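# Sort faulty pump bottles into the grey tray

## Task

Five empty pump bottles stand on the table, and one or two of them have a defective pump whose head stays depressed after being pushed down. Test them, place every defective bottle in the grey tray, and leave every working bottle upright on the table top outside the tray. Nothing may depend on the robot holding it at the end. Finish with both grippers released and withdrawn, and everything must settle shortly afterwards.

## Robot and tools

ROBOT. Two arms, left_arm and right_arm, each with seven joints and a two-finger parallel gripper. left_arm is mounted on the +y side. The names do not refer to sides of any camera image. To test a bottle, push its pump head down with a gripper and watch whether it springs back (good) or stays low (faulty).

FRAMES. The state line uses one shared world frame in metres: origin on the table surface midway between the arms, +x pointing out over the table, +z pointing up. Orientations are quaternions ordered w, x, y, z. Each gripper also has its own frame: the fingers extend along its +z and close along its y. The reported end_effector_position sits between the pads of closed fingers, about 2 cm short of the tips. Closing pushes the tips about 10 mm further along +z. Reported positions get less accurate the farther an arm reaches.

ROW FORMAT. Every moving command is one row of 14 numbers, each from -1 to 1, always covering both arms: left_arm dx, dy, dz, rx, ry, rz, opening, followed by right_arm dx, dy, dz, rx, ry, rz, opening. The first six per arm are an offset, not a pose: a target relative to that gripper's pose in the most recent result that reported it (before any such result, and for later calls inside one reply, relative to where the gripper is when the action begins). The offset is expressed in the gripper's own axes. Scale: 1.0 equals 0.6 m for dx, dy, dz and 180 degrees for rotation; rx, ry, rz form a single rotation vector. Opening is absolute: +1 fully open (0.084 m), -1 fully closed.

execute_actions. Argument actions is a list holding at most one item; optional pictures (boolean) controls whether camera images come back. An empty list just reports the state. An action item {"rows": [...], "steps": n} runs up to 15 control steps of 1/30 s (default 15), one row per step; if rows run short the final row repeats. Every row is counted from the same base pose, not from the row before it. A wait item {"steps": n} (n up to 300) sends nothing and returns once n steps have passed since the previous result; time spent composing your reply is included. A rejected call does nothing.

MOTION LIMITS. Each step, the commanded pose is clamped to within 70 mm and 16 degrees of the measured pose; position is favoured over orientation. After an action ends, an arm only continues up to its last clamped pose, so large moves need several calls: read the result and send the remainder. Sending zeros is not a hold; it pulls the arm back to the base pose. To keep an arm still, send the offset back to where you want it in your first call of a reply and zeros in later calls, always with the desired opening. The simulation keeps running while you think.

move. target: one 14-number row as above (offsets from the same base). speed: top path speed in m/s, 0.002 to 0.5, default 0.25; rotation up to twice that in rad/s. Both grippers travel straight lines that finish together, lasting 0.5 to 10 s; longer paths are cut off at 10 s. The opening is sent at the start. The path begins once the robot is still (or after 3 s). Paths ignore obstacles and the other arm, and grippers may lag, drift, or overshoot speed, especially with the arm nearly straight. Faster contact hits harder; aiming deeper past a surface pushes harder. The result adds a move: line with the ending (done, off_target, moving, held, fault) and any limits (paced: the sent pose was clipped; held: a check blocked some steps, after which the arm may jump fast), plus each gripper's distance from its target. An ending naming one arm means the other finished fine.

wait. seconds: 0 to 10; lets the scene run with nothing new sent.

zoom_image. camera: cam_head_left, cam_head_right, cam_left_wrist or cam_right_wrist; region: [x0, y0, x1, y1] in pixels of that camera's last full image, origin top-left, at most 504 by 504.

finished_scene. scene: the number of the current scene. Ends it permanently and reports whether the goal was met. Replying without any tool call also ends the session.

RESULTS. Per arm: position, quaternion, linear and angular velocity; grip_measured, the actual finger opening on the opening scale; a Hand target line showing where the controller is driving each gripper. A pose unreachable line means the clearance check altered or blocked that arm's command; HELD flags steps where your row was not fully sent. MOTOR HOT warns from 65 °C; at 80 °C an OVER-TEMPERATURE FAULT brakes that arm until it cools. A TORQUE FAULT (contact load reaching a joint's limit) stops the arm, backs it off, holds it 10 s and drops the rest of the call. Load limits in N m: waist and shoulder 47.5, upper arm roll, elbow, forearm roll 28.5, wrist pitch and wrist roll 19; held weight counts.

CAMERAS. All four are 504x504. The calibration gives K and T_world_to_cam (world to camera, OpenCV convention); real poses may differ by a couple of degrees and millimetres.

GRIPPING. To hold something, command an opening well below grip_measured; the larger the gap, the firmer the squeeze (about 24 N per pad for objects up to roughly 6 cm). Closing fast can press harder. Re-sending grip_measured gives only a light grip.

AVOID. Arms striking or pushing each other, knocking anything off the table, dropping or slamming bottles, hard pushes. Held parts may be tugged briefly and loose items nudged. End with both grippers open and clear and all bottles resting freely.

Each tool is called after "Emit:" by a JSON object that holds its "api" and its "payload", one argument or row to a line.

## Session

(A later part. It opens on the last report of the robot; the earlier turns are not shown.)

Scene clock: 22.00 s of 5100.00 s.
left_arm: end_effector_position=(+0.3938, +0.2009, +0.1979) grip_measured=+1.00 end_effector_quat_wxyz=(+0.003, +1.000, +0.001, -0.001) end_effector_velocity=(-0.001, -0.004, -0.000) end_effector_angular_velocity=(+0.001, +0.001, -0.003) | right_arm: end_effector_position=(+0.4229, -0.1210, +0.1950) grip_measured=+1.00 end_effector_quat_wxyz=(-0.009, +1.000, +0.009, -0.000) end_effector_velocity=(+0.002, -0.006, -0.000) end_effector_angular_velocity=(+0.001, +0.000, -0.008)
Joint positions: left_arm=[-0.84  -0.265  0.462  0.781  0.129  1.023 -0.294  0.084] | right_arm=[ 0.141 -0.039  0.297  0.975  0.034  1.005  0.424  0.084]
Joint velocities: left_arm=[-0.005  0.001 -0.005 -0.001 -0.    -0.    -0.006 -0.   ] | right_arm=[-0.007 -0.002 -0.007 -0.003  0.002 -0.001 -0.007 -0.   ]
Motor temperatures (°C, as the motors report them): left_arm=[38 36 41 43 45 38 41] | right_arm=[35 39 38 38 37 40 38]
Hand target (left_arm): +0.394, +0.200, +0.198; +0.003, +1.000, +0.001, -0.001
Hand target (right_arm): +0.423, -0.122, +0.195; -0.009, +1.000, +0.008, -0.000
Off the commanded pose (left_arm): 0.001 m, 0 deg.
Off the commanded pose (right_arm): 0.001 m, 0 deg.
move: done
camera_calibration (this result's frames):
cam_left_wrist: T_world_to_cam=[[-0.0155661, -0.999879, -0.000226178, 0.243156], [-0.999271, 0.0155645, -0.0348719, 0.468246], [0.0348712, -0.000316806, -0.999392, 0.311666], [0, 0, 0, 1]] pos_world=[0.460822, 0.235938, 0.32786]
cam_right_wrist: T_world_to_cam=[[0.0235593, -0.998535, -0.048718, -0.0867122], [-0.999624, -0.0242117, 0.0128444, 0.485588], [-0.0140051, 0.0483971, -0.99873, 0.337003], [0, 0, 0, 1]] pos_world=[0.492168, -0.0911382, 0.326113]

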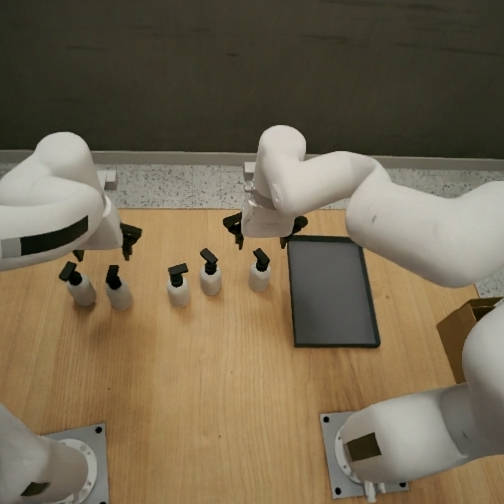

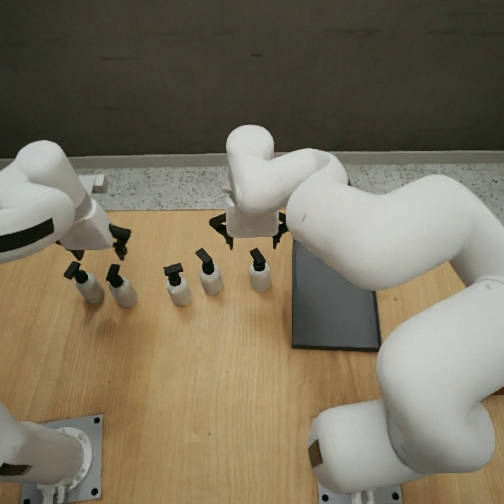

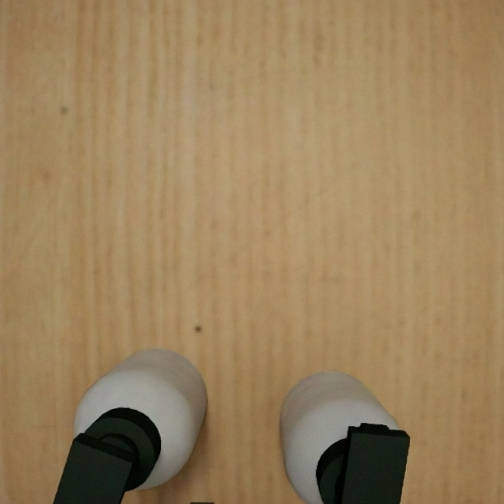

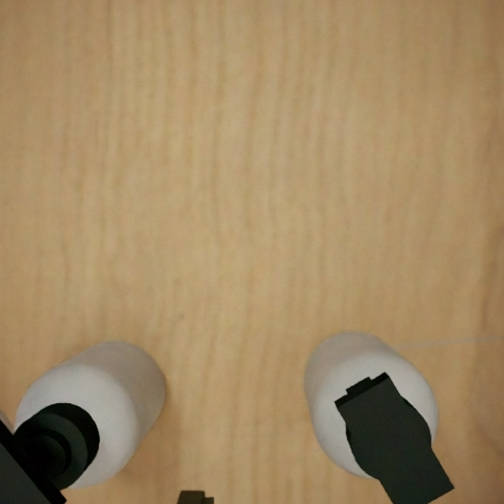

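Emit:
{"api": "move", "payload": {
  "target": [0,0.003,0.2,0,0,0,0.55, 0.012,0.005,0.195,0,0,0,1],
  "speed": 0.08
}}

Emit:
{"api": "move", "payload": {
  "target": [0,0,0,0,0,0,-0.3, 0,0,0,0,0,0,-0.3]
}}

Emit:
{"api": "move", "payload": {
  "target": [0,0,-0.3,0,0,0,-0.3, 0,0,-0.12,0,0,0,-0.3],
  "speed": 0.12
}}

Scene clock: 25.57 s of 5100.00 s.
left_arm: end_effector_position=(+0.3941, +0.1981, +0.0782) grip_measured=+0.54 end_effector_quat_wxyz=(+0.003, +1.000, +0.001, -0.000) end_effector_velocity=(-0.001, -0.000, -0.002) end_effector_angular_velocity=(-0.000, +0.003, -0.001) | right_arm: end_effector_position=(+0.4301, -0.1217, +0.0781) grip_measured=+1.00 end_effector_quat_wxyz=(-0.009, +1.000, +0.009, +0.000) end_effector_velocity=(-0.000, -0.001, -0.002) end_effector_angular_velocity=(-0.001, +0.002, +0.000)
Joint positions: left_arm=[-0.861 -0.009  0.503  0.623 -0.003  0.631 -0.19   0.067] | right_arm=[ 0.149  0.184  0.287  0.858 -0.057  0.674  0.479  0.084]
Joint velocities: left_arm=[-0.     0.003 -0.    -0.003 -0.004 -0.003  0.004 -0.   ] | right_arm=[-0.002  0.003 -0.001 -0.002 -0.001 -0.001 -0.001  0.   ]
Motor temperatures (°C, as the motors report them): left_arm=[38 36 41 43 45 38 41] | right_arm=[35 39 38 39 37 40 38]
Hand target (left_arm): +0.394, +0.198, +0.078; +0.003, +1.000, +0.001, -0.001
Hand target (right_arm): +0.430, -0.122, +0.078; -0.009, +1.000, +0.009, -0.000
Off the commanded pose (left_arm): 0.001 m, 0 deg.
Off the commanded pose (right_arm): 0.000 m, 0 deg.
move: done
camera_calibration (this result's frames):
cam_left_wrist: T_world_to_cam=[[-0.0158411, -0.999874, -0.000364626, 0.240512], [-0.999229, 0.015844, -0.0359192, 0.464355], [0.0359205, -0.000204657, -0.999355, 0.191606], [0, 0, 0, 1]] pos_world=[0.460925, 0.233164, 0.208249]
cam_right_wrist: T_world_to_cam=[[0.0235443, -0.998535, -0.0487206, -0.0933193], [-0.999635, -0.0241603, 0.0120934, 0.494331], [-0.0132528, 0.0484181, -0.998739, 0.220084], [0, 0, 0, 1]] pos_world=[0.499264, -0.0918955, 0.209282]

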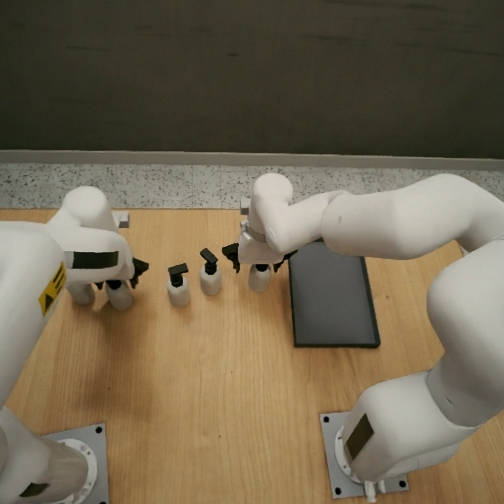

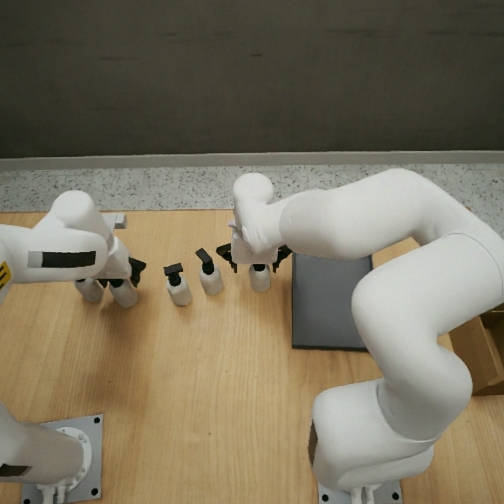

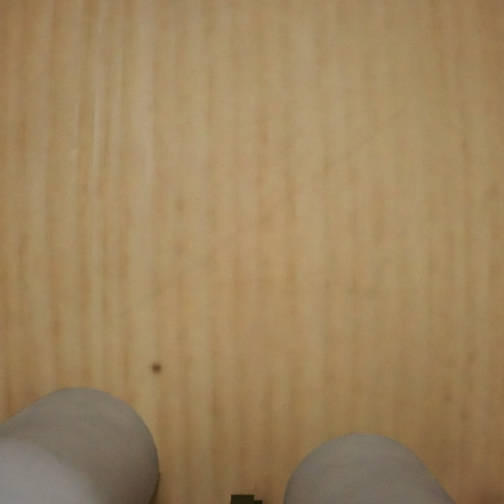

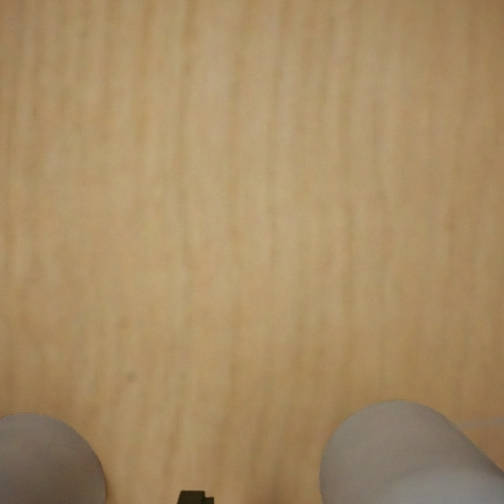

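Scene clock: 26.07 s of 5100.00 s.
left_arm: end_effector_position=(+0.3942, +0.1981, +0.0784) grip_measured=+0.11 end_effector_quat_wxyz=(+0.003, +1.000, +0.001, -0.000) end_effector_velocity=(-0.000, -0.000, -0.000) end_effector_angular_velocity=(+0.000, +0.000, -0.001) | right_arm: end_effector_position=(+0.4303, -0.1216, +0.0783) grip_measured=+0.11 end_effector_quat_wxyz=(-0.009, +1.000, +0.009, +0.000) end_effector_velocity=(+0.000, +0.000, +0.000) end_effector_angular_velocity=(+0.001, -0.001, -0.001)
Joint positions: left_arm=[-0.861 -0.009  0.503  0.623 -0.003  0.631 -0.19   0.049] | right_arm=[ 0.149  0.184  0.287  0.858 -0.056  0.674  0.479  0.049]
Joint velocities: left_arm=[-0.     0.    -0.001  0.    -0.     0.     0.     0.   ] | right_arm=[ 0.001  0.    -0.     0.001  0.001 -0.001  0.001  0.   ]
Motor temperatures (°C, as the motors report them): left_arm=[38 36 41 43 45 38 41] | right_arm=[35 39 38 39 37 40 38]
Hand target (left_arm): +0.394, +0.198, +0.078; +0.003, +1.000, +0.001, -0.000
Hand target (right_arm): +0.430, -0.122, +0.078; -0.009, +1.000, +0.009, +0.000
Off the commanded pose (left_arm): 0.000 m, 0 deg.
Off the commanded pose (right_arm): 0.000 m, 0 deg.
move: done
camera_calibration (this result's frames):
cam_left_wrist: T_world_to_cam=[[-0.015807, -0.999875, -0.000225065, 0.240463], [-0.999215, 0.0158047, -0.0363173, 0.464541], [0.0363164, -0.000349178, -0.99934, 0.191605], [0, 0, 0, 1]] pos_world=[0.461019, 0.233158, 0.208404]
cam_right_wrist: T_world_to_cam=[[0.0235402, -0.998526, -0.0489076, -0.0932313], [-0.999642, -0.0241328, 0.0115622, 0.494552], [-0.0127255, 0.0486179, -0.998736, 0.220077], [0, 0, 0, 1]] pos_world=[0.49937, -0.0918586, 0.209521]

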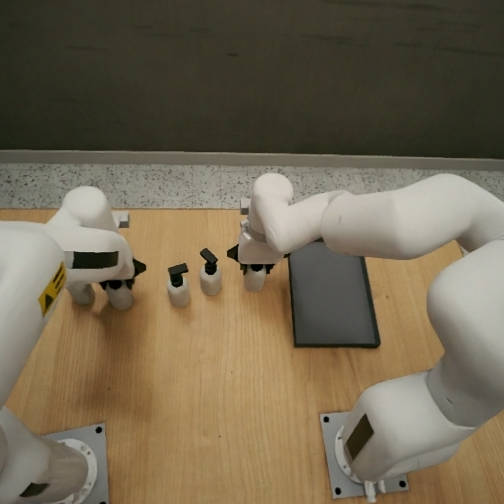

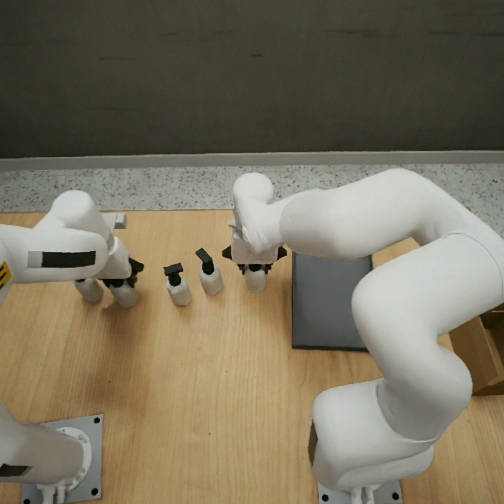

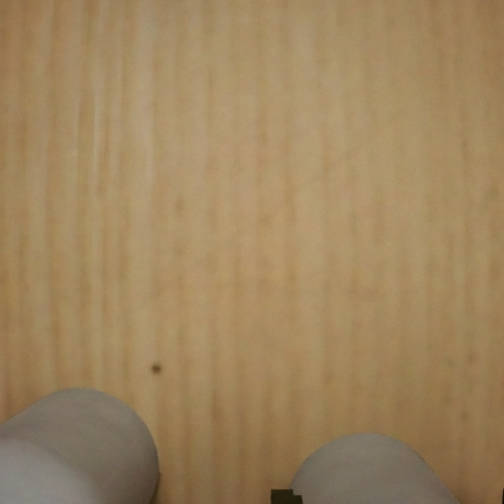

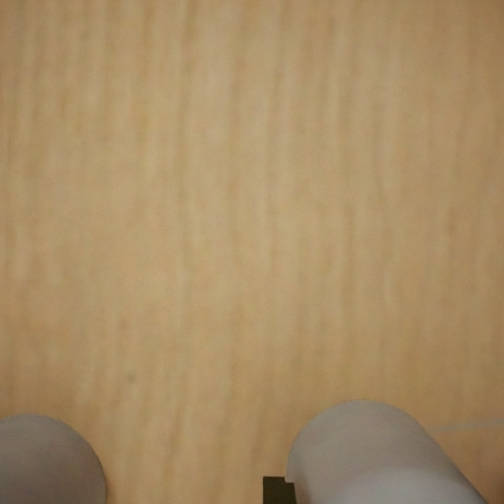

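Scene clock: 27.93 s of 5100.00 s.
left_arm: end_effector_position=(+0.3938, +0.1995, +0.2578) grip_measured=+0.11 end_effector_quat_wxyz=(+0.003, +1.000, +0.001, -0.001) end_effector_velocity=(+0.000, -0.000, +0.002) end_effector_angular_velocity=(+0.000, +0.000, -0.001) | right_arm: end_effector_position=(+0.4302, -0.1230, +0.1502) grip_measured=+0.11 end_effector_quat_wxyz=(-0.009, +1.000, +0.009, +0.000) end_effector_velocity=(-0.000, -0.000, +0.000) end_effector_angular_velocity=(+0.000, +0.001, -0.001)
Joint positions: left_arm=[-0.848 -0.32   0.44   0.91   0.137  1.205 -0.312  0.049] | right_arm=[0.137 0.042 0.296 0.926 0.006 0.877 0.433 0.049]
Joint velocities: left_arm=[-0.    -0.    -0.001  0.006 -0.     0.007  0.001  0.   ] | right_arm=[-0.002 -0.001  0.001 -0.     0.001  0.002 -0.001  0.   ]
Motor temperatures (°C, as the motors report them): left_arm=[38 36 41 43 45 38 41] | right_arm=[35 39 38 39 37 40 38]
Hand target (left_arm): +0.394, +0.200, +0.258; +0.003, +1.000, +0.002, -0.000
Hand target (right_arm): +0.430, -0.123, +0.150; -0.009, +1.000, +0.009, +0.000
Off the commanded pose (left_arm): 0.001 m, 0 deg.
Off the commanded pose (right_arm): 0.000 m, 0 deg.
move: done
camera_calibration (this result's frames):
cam_left_wrist: T_world_to_cam=[[-0.0154445, -0.999881, -0.000162951, 0.241791], [-0.999274, 0.0154408, -0.034816, 0.47033], [0.0348144, -0.000374883, -0.999394, 0.371527], [0, 0, 0, 1]] pos_world=[0.460788, 0.234639, 0.387717]
cam_right_wrist: T_world_to_cam=[[0.0235635, -0.998525, -0.0489097, -0.0910449], [-0.999635, -0.0241798, 0.0120488, 0.493561], [-0.0132137, 0.048608, -0.998731, 0.292121], [0, 0, 0, 1]] pos_world=[0.499386, -0.0931759, 0.28135]

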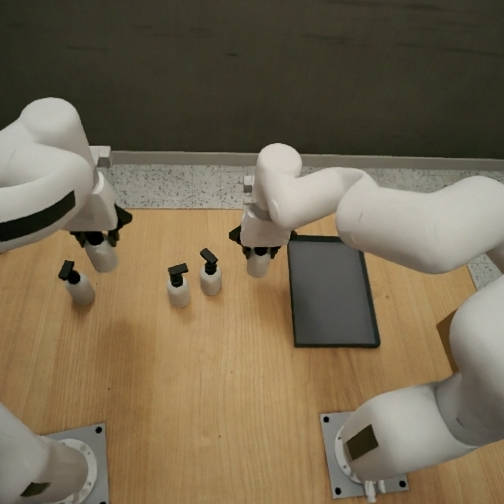

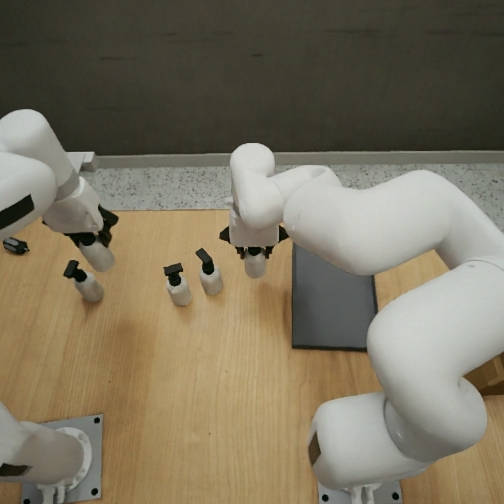

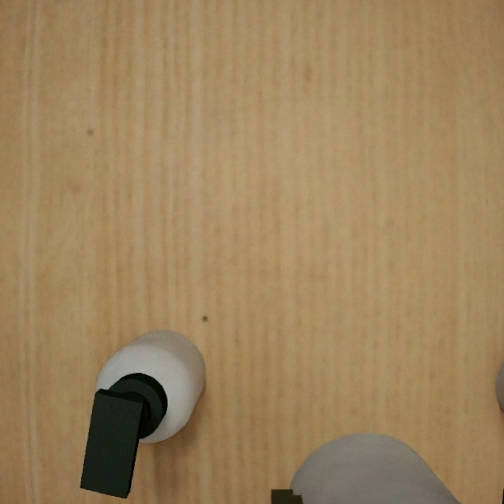

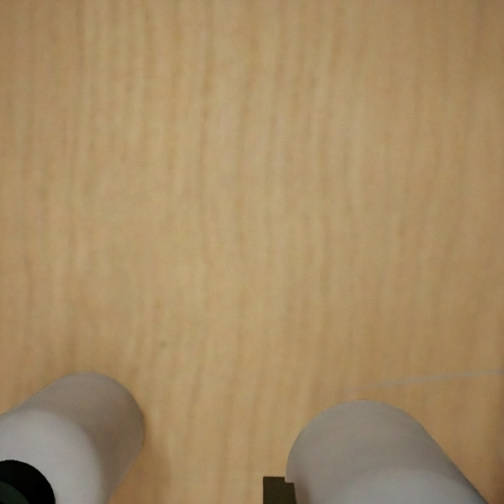

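Emit:
{"api": "move", "payload": {
  "target": [-0.19,0.415,0,0,0,0,-0.3, 0.067,0.33,0,0,0,0,-0.3]
}}

Emit:
{"api": "move", "payload": {
  "target": [0,0,0.295,0,0,0,-0.3, 0,0,0.105,0,0,0,-0.3],
  "speed": 0.1
}}

Emit:
{"api": "move", "payload": {
  "target": [0,0,0,0,0,0,1, 0,0,0,0,0,0,1]
}}

Emit:
{"api": "move", "payload": {
  "target": [0,0,-0.2,0,0,0,1, 0,0,-0.2,0,0,0,1]
}}

Emit:
{"api": "move", "payload": {
  "target": [0,-0.45,0,0,0,0,1, 0,0,0,0,0,0,1]
}}

Scene clock: 30.87 s of 5100.00 s.
left_arm: end_effector_position=(+0.2809, -0.0494, +0.2598) grip_measured=+0.11 end_effector_quat_wxyz=(+0.003, +1.000, +0.002, -0.001) end_effector_velocity=(-0.002, -0.004, +0.001) end_effector_angular_velocity=(-0.000, -0.001, -0.005) | right_arm: end_effector_position=(+0.4740, -0.3199, +0.1466) grip_measured=+0.11 end_effector_quat_wxyz=(-0.009, +1.000, +0.010, +0.000) end_effector_velocity=(+0.001, -0.005, +0.000) end_effector_angular_velocity=(-0.000, -0.001, -0.007)
Joint positions: left_arm=[-1.097 -0.189  0.055  1.007  0.005  1.191 -0.881  0.049] | right_arm=[-0.091  0.04   0.075  0.916  0.019  0.876 -0.026  0.049]
Joint velocities: left_arm=[-0.006  0.004 -0.005  0.006 -0.     0.001 -0.006  0.   ] | right_arm=[-0.006  0.001 -0.006  0.002 -0.     0.    -0.004 -0.   ]
Motor temperatures (°C, as the motors report them): left_arm=[38 36 41 43 45 38 41] | right_arm=[35 39 38 39 37 40 38]
Hand target (left_arm): +0.280, -0.050, +0.260; +0.003, +1.000, +0.001, -0.001
Hand target (right_arm): +0.474, -0.321, +0.147; -0.009, +1.000, +0.009, +0.000
Off the commanded pose (left_arm): 0.001 m, 0 deg.
Off the commanded pose (right_arm): 0.000 m, 0 deg.
move: done
camera_calibration (this result's frames):
cam_left_wrist: T_world_to_cam=[[-0.014105, -0.9999, 0.000220389, -0.00931472], [-0.999283, 0.0140886, -0.0351286, 0.361436], [0.035122, -0.000715721, -0.999383, 0.377308], [0, 0, 0, 1]] pos_world=[0.347794, -0.0141359, 0.389774]
cam_right_wrist: T_world_to_cam=[[0.0251311, -0.998543, -0.0477484, -0.289808], [-0.9996, -0.0257191, 0.0117403, 0.53218], [-0.0129513, 0.0474343, -0.99879, 0.298255], [0, 0, 0, 1]] pos_world=[0.543113, -0.289847, 0.277808]

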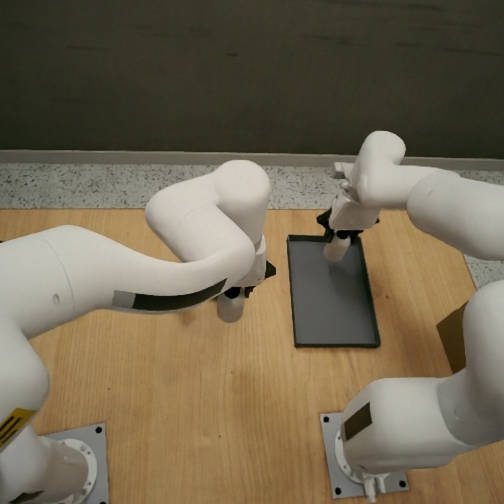

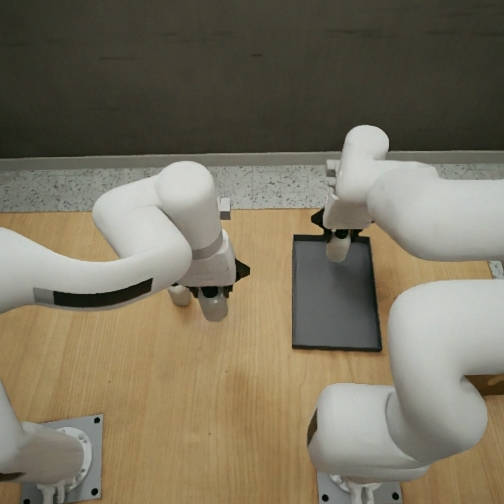

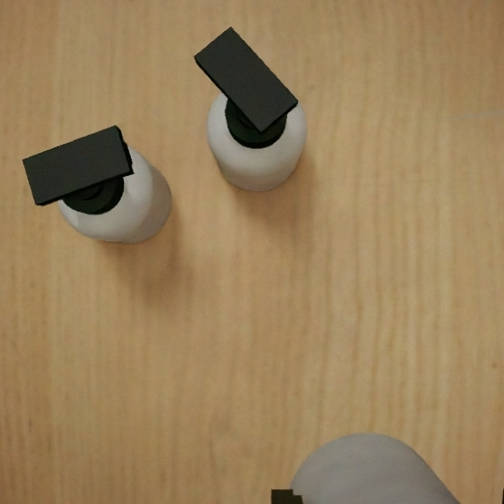

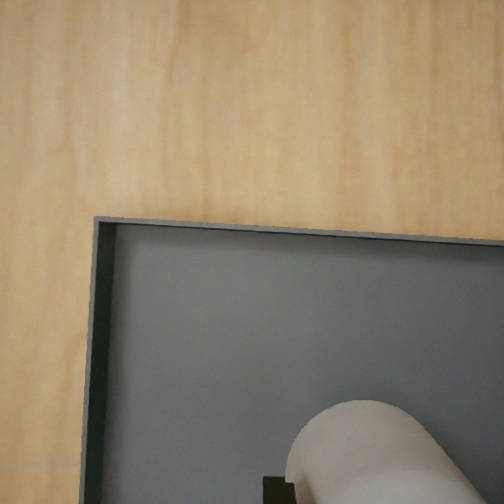

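Scene clock: 33.03 s of 5100.00 s.
left_arm: end_effector_position=(+0.2810, -0.0511, +0.0831) grip_measured=+0.11 end_effector_quat_wxyz=(+0.004, +1.000, +0.002, -0.000) end_effector_velocity=(-0.001, +0.001, -0.002) end_effector_angular_velocity=(+0.002, +0.002, -0.001) | right_arm: end_effector_position=(+0.4740, -0.3188, +0.0837) grip_measured=+0.11 end_effector_quat_wxyz=(-0.009, +1.000, +0.010, +0.000) end_effector_velocity=(+0.000, +0.000, -0.000) end_effector_angular_velocity=(+0.000, +0.000, -0.001)
Joint positions: left_arm=[-1.098  0.069  0.057  0.734 -0.015  0.66  -0.866  0.049] | right_arm=[-0.088  0.157  0.075  0.853  0.009  0.695 -0.018  0.049]
Joint velocities: left_arm=[ 0.     0.003  0.    -0.003 -0.001 -0.003  0.002  0.   ] | right_arm=[ 0.001  0.001 -0.     0.     0.    -0.001  0.002  0.   ]
Motor temperatures (°C, as the motors report them): left_arm=[38 36 41 43 45 38 41] | right_arm=[35 39 38 39 37 40 38]
Hand target (left_arm): +0.281, -0.051, +0.083; +0.003, +1.000, +0.002, -0.001
Hand target (right_arm): +0.474, -0.319, +0.084; -0.009, +1.000, +0.010, +0.000
Off the commanded pose (left_arm): 0.001 m, 0 deg.
Off the commanded pose (right_arm): 0.000 m, 0 deg.
move: done
camera_calibration (this result's frames):
cam_left_wrist: T_world_to_cam=[[-0.0143378, -0.999897, 0.000694627, -0.0109518], [-0.999243, 0.0143033, -0.0361651, 0.35542], [0.0361514, -0.00121263, -0.999346, 0.200396], [0, 0, 0, 1]] pos_world=[0.347749, -0.0157913, 0.213126]
cam_right_wrist: T_world_to_cam=[[0.0251527, -0.998551, -0.0475797, -0.291751], [-0.999604, -0.025722, 0.0113915, 0.532991], [-0.0125988, 0.0472744, -0.998802, 0.235145], [0, 0, 0, 1]] pos_world=[0.543081, -0.288735, 0.214911]

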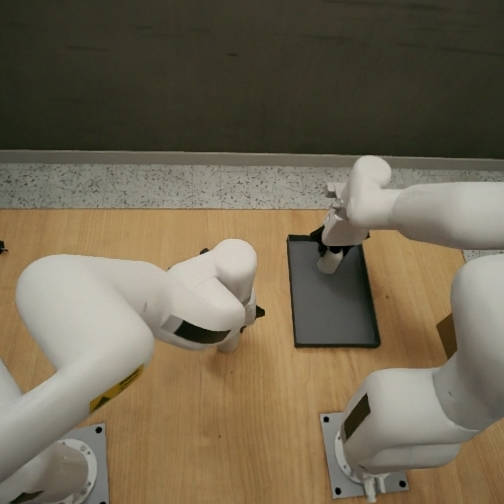

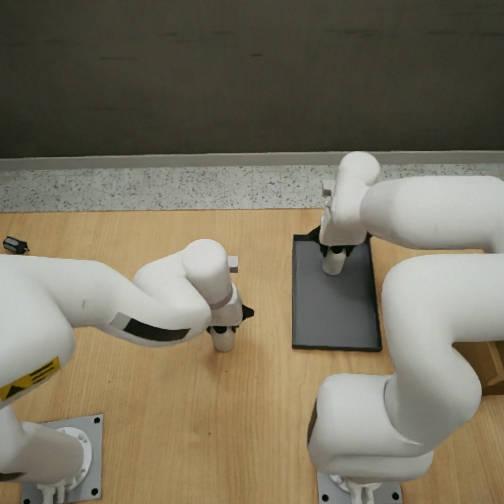

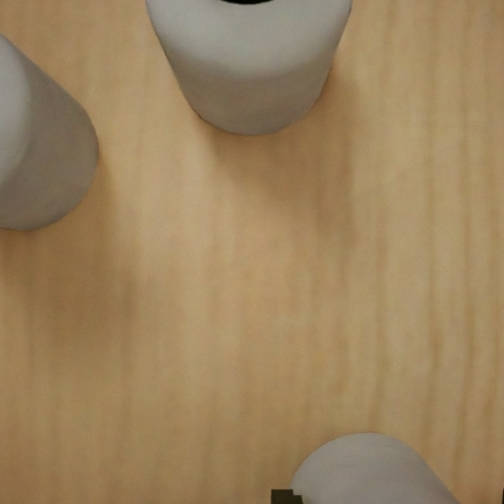

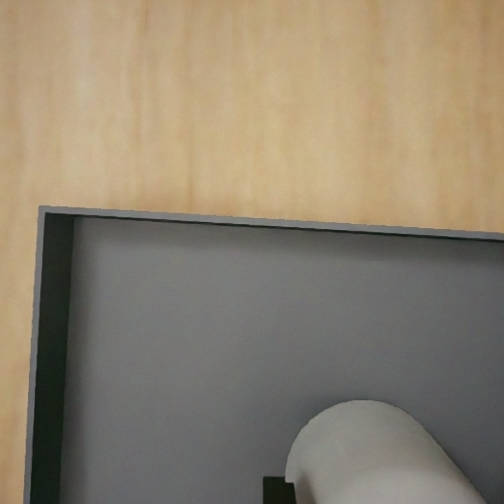

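Scene clock: 33.53 s of 5100.00 s.
left_arm: end_effector_position=(+0.2810, -0.0511, +0.0831) grip_measured=+1.00 end_effector_quat_wxyz=(+0.004, +1.000, +0.002, -0.000) end_effector_velocity=(-0.000, +0.001, -0.001) end_effector_angular_velocity=(+0.001, +0.001, -0.001) | right_arm: end_effector_position=(+0.4740, -0.3188, +0.0837) grip_measured=+1.00 end_effector_quat_wxyz=(-0.009, +1.000, +0.010, +0.000) end_effector_velocity=(+0.000, -0.000, +0.000) end_effector_angular_velocity=(-0.000, +0.000, -0.002)
Joint positions: left_arm=[-1.098  0.068  0.057  0.734 -0.015  0.66  -0.866  0.084] | right_arm=[-0.088  0.157  0.075  0.853  0.009  0.695 -0.018  0.084]
Joint velocities: left_arm=[-0.     0.     0.    -0.001 -0.     0.     0.001  0.   ] | right_arm=[ 0.    -0.    -0.001  0.    -0.     0.     0.001  0.   ]
Motor temperatures (°C, as the motors report them): left_arm=[38 36 41 43 45 38 41] | right_arm=[35 39 38 39 37 40 38]
Hand target (left_arm): +0.281, -0.051, +0.083; +0.004, +1.000, +0.002, -0.000
Hand target (right_arm): +0.474, -0.319, +0.084; -0.009, +1.000, +0.010, +0.000
Off the commanded pose (left_arm): 0.000 m, 0 deg.
Off the commanded pose (right_arm): 0.000 m, 0 deg.
move: done
camera_calibration (this result's frames):
cam_left_wrist: T_world_to_cam=[[-0.0143377, -0.999897, 0.000715711, -0.0109576], [-0.999243, 0.0143024, -0.0361814, 0.355425], [0.0361675, -0.00123393, -0.999345, 0.200403], [0, 0, 0, 1]] pos_world=[0.34775, -0.0157926, 0.213139]
cam_right_wrist: T_world_to_cam=[[0.0251531, -0.998551, -0.0475791, -0.291751], [-0.999604, -0.0257222, 0.0113858, 0.532991], [-0.0125932, 0.0472739, -0.998803, 0.235146], [0, 0, 0, 1]] pos_world=[0.54308, -0.288735, 0.214915]

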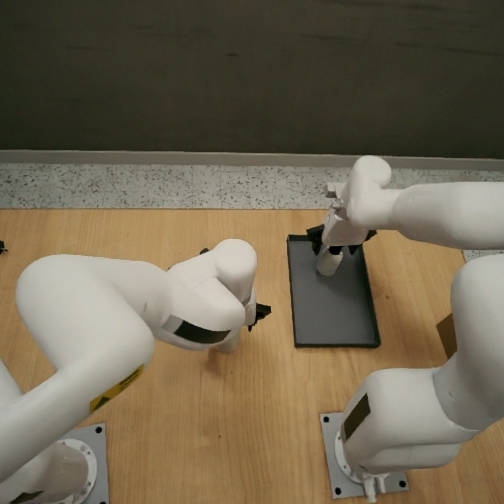

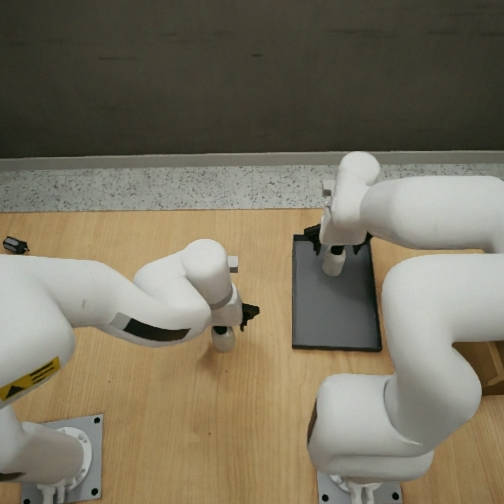

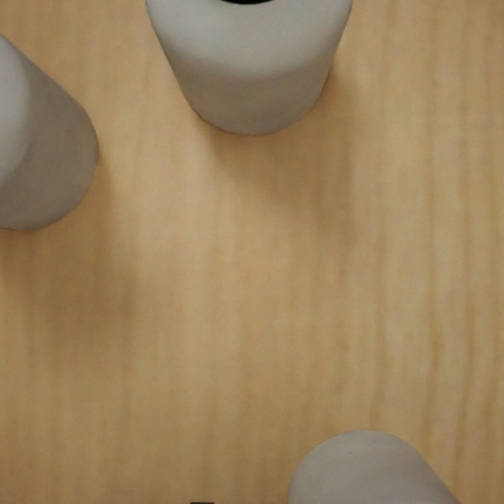

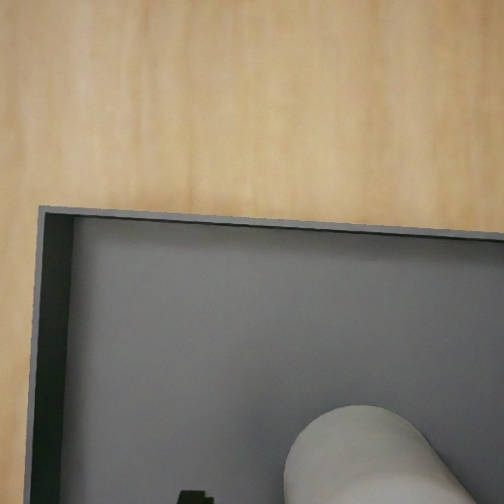

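Scene clock: 34.50 s of 5100.00 s.
left_arm: end_effector_position=(+0.2807, -0.0497, +0.2024) grip_measured=+1.00 end_effector_quat_wxyz=(+0.003, +1.000, +0.002, -0.001) end_effector_velocity=(+0.002, -0.002, +0.006) end_effector_angular_velocity=(-0.008, -0.007, -0.000) | right_arm: end_effector_position=(+0.4738, -0.3209, +0.2030) grip_measured=+1.00 end_effector_quat_wxyz=(-0.009, +1.000, +0.010, -0.000) end_effector_velocity=(+0.003, -0.000, +0.006) end_effector_angular_velocity=(-0.001, -0.012, +0.001)
Joint positions: left_arm=[-1.098 -0.141  0.057  0.886  0.003  1.024 -0.879  0.084] | right_arm=[-0.093 -0.034  0.073  1.004  0.023  1.039 -0.03   0.084]
Joint velocities: left_arm=[ 0.    -0.005 -0.     0.011  0.     0.004 -0.    -0.   ] | right_arm=[ 0.    -0.006 -0.001  0.01  -0.001  0.004 -0.001  0.   ]
Motor temperatures (°C, as the motors report them): left_arm=[38 36 41 43 45 38 41] | right_arm=[35 39 38 39 37 40 38]
Hand target (left_arm): +0.281, -0.050, +0.203; +0.004, +1.000, +0.002, -0.000
Hand target (right_arm): +0.474, -0.321, +0.204; -0.009, +1.000, +0.010, +0.001
Off the commanded pose (left_arm): 0.001 m, 0 deg.
Off the commanded pose (right_arm): 0.001 m, 0 deg.
move: done
camera_calibration (this result's frames):
cam_left_wrist: T_world_to_cam=[[-0.0141682, -0.9999, -0.000464135, -0.00945877], [-0.999298, 0.0141758, -0.0346721, 0.359138], [0.0346752, -0.0000274318, -0.999399, 0.320064], [0, 0, 0, 1]] pos_world=[0.347654, -0.0145401, 0.33232]
cam_right_wrist: T_world_to_cam=[[0.025097, -0.998536, -0.0479151, -0.288046], [-0.999581, -0.0257565, 0.013196, 0.530916], [-0.0144108, 0.0475638, -0.998764, 0.35528], [0, 0, 0, 1]] pos_world=[0.543042, -0.290848, 0.334034]

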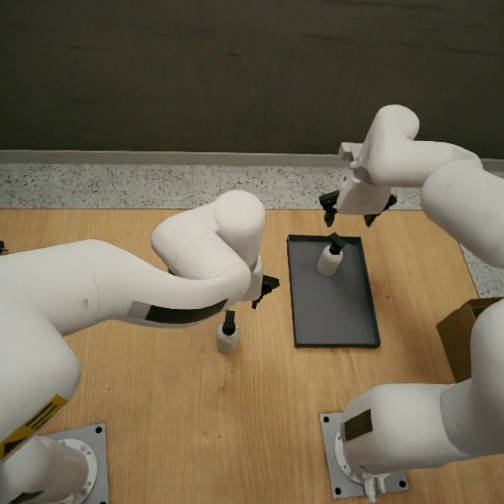

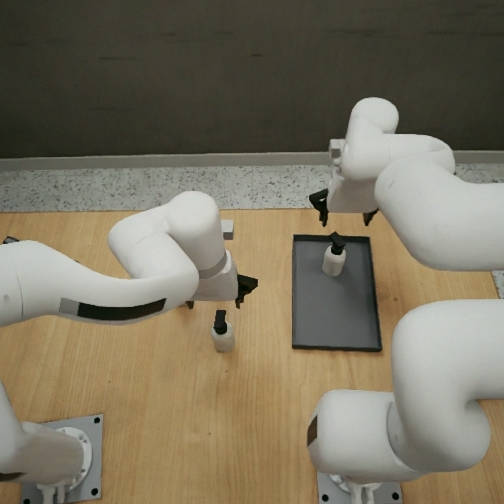

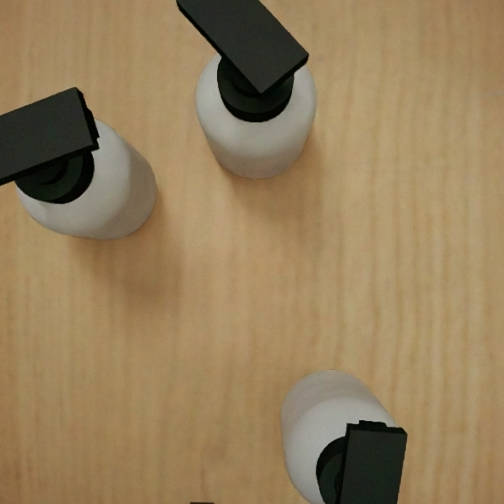

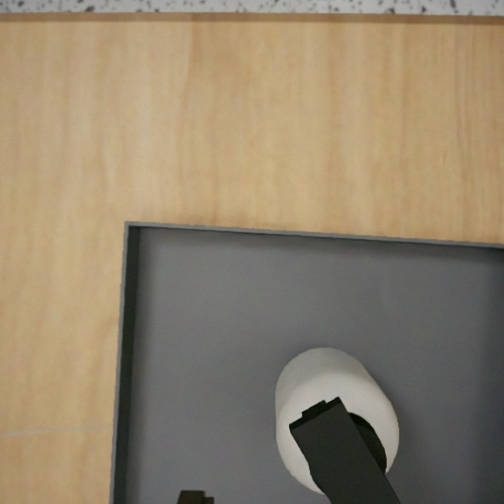

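Scene clock: 36.10 s of 5100.00 s.
left_arm: end_effector_position=(+0.2795, +0.2203, +0.2005) grip_measured=+1.00 end_effector_quat_wxyz=(+0.003, +1.000, +0.002, -0.002) end_effector_velocity=(+0.001, +0.002, +0.001) end_effector_angular_velocity=(-0.003, -0.002, +0.003) | right_arm: end_effector_position=(+0.4738, -0.3209, +0.2030) grip_measured=+1.00 end_effector_quat_wxyz=(-0.009, +1.000, +0.010, -0.000) end_effector_velocity=(+0.001, -0.000, +0.001) end_effector_angular_velocity=(+0.000, -0.002, -0.001)
Joint positions: left_arm=[-0.775 -0.733  0.37   0.456  0.258  1.168 -0.434  0.084] | right_arm=[-0.093 -0.034  0.073  1.004  0.023  1.039 -0.03   0.084]
Joint velocities: left_arm=[ 0.004 -0.003  0.004  0.001  0.001  0.001  0.003  0.   ] | right_arm=[-0.001 -0.    -0.     0.002  0.    -0.001 -0.     0.   ]
Motor temperatures (°C, as the motors report them): left_arm=[38 36 41 44 45 38 41] | right_arm=[35 39 38 39 37 40 38]
Hand target (left_arm): +0.280, +0.221, +0.201; +0.004, +1.000, +0.002, -0.001
Hand target (right_arm): +0.474, -0.321, +0.203; -0.009, +1.000, +0.010, -0.000
Off the commanded pose (left_arm): 0.000 m, 0 deg.
Off the commanded pose (right_arm): 0.000 m, 0 deg.
move: done
camera_calibration (this result's frames):
cam_left_wrist: T_world_to_cam=[[-0.014941, -0.999888, -0.000100834, 0.260594], [-0.999325, 0.014936, -0.0335629, 0.35371], [0.0335606, -0.000400697, -0.999437, 0.318622], [0, 0, 0, 1]] pos_world=[0.346672, 0.25541, 0.33034]
cam_right_wrist: T_world_to_cam=[[0.025097, -0.998536, -0.0479151, -0.288045], [-0.999581, -0.0257565, 0.0131958, 0.530916], [-0.0144106, 0.0475639, -0.998764, 0.35528], [0, 0, 0, 1]] pos_world=[0.543042, -0.290848, 0.334034]

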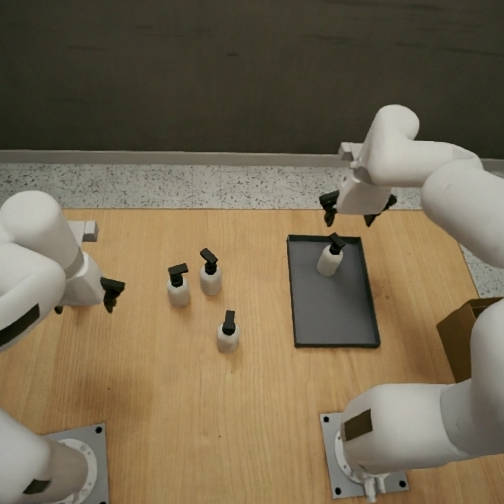

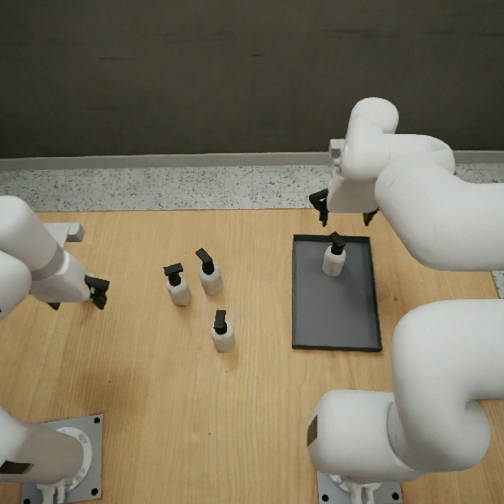

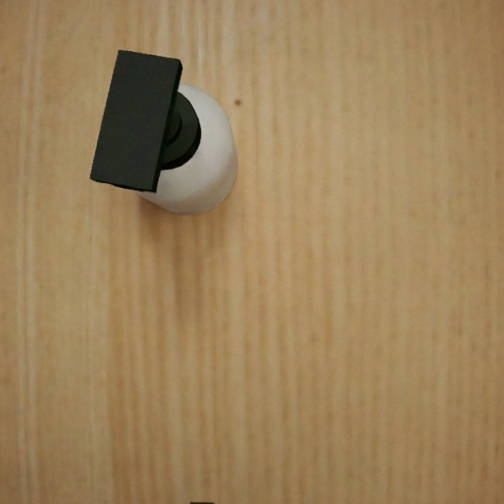

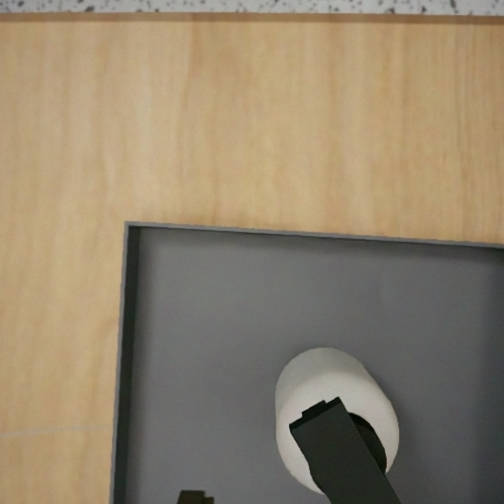

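Emit:
{"api": "move", "payload": {
  "target": [0,0,0,0,0,0,1, -0.313,-0.456,0,0,0,0,1]
}}

Scene clock: 38.40 s of 5100.00 s.
left_arm: end_effector_position=(+0.2795, +0.2203, +0.2005) grip_measured=+1.00 end_effector_quat_wxyz=(+0.003, +1.000, +0.002, -0.002) end_effector_velocity=(-0.000, +0.000, -0.000) end_effector_angular_velocity=(+0.000, +0.001, -0.000) | right_arm: end_effector_position=(+0.2807, -0.0507, +0.2086) grip_measured=+1.00 end_effector_quat_wxyz=(-0.010, +1.000, +0.009, -0.001) end_effector_velocity=(-0.002, +0.004, +0.001) end_effector_angular_velocity=(-0.000, -0.004, +0.005)
Joint positions: left_arm=[-0.775 -0.733  0.37   0.456  0.258  1.168 -0.434  0.084] | right_arm=[ 0.241 -0.345  0.502  0.753  0.207  1.056  0.619  0.084]
Joint velocities: left_arm=[ 0.     0.     0.    -0.001  0.    -0.     0.     0.   ] | right_arm=[ 0.005  0.001  0.007  0.006 -0.001  0.     0.008  0.   ]
Motor temperatures (°C, as the motors report them): left_arm=[38 36 41 44 45 38 41] | right_arm=[35 39 38 39 37 40 38]
Hand target (left_arm): +0.280, +0.220, +0.200; +0.003, +1.000, +0.002, -0.002
Hand target (right_arm): +0.280, -0.050, +0.209; -0.010, +1.000, +0.010, -0.001
Off the commanded pose (left_arm): 0.000 m, 0 deg.
Off the commanded pose (right_arm): 0.001 m, 0 deg.
move: done
camera_calibration (this result's frames):
cam_left_wrist: T_world_to_cam=[[-0.0149392, -0.999888, -0.0000998733, 0.260594], [-0.999325, 0.0149342, -0.0335637, 0.353711], [0.0335614, -0.00040161, -0.999437, 0.318622], [0, 0, 0, 1]] pos_world=[0.346672, 0.255411, 0.330341]
cam_right_wrist: T_world_to_cam=[[0.0239866, -0.998443, -0.0503516, -0.0123361], [-0.999588, -0.0247463, 0.0145196, 0.344568], [-0.015743, 0.0499826, -0.998626, 0.345714], [0, 0, 0, 1]] pos_world=[0.350165, -0.0210698, 0.339615]

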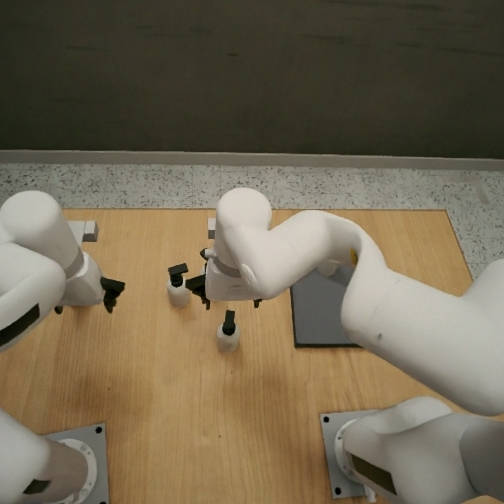

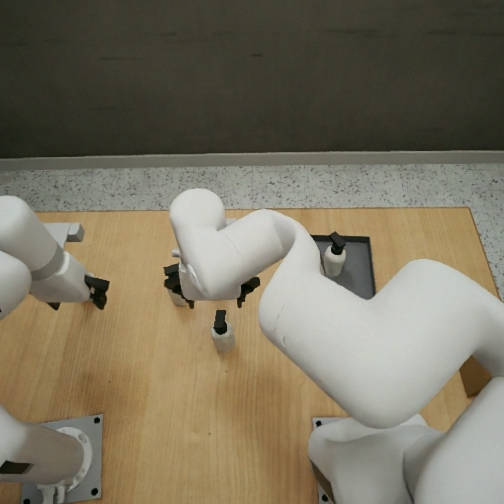

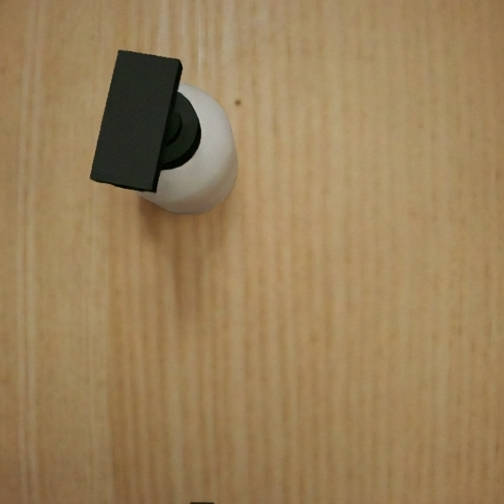

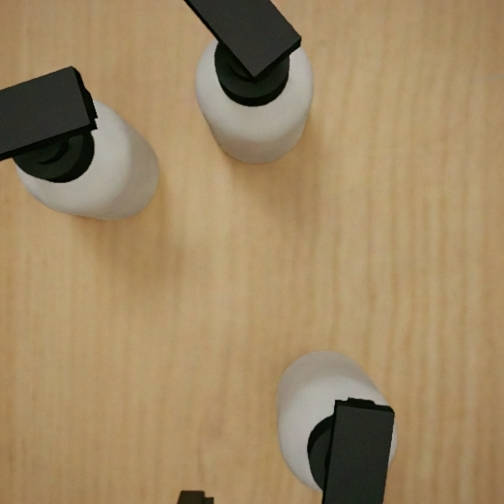

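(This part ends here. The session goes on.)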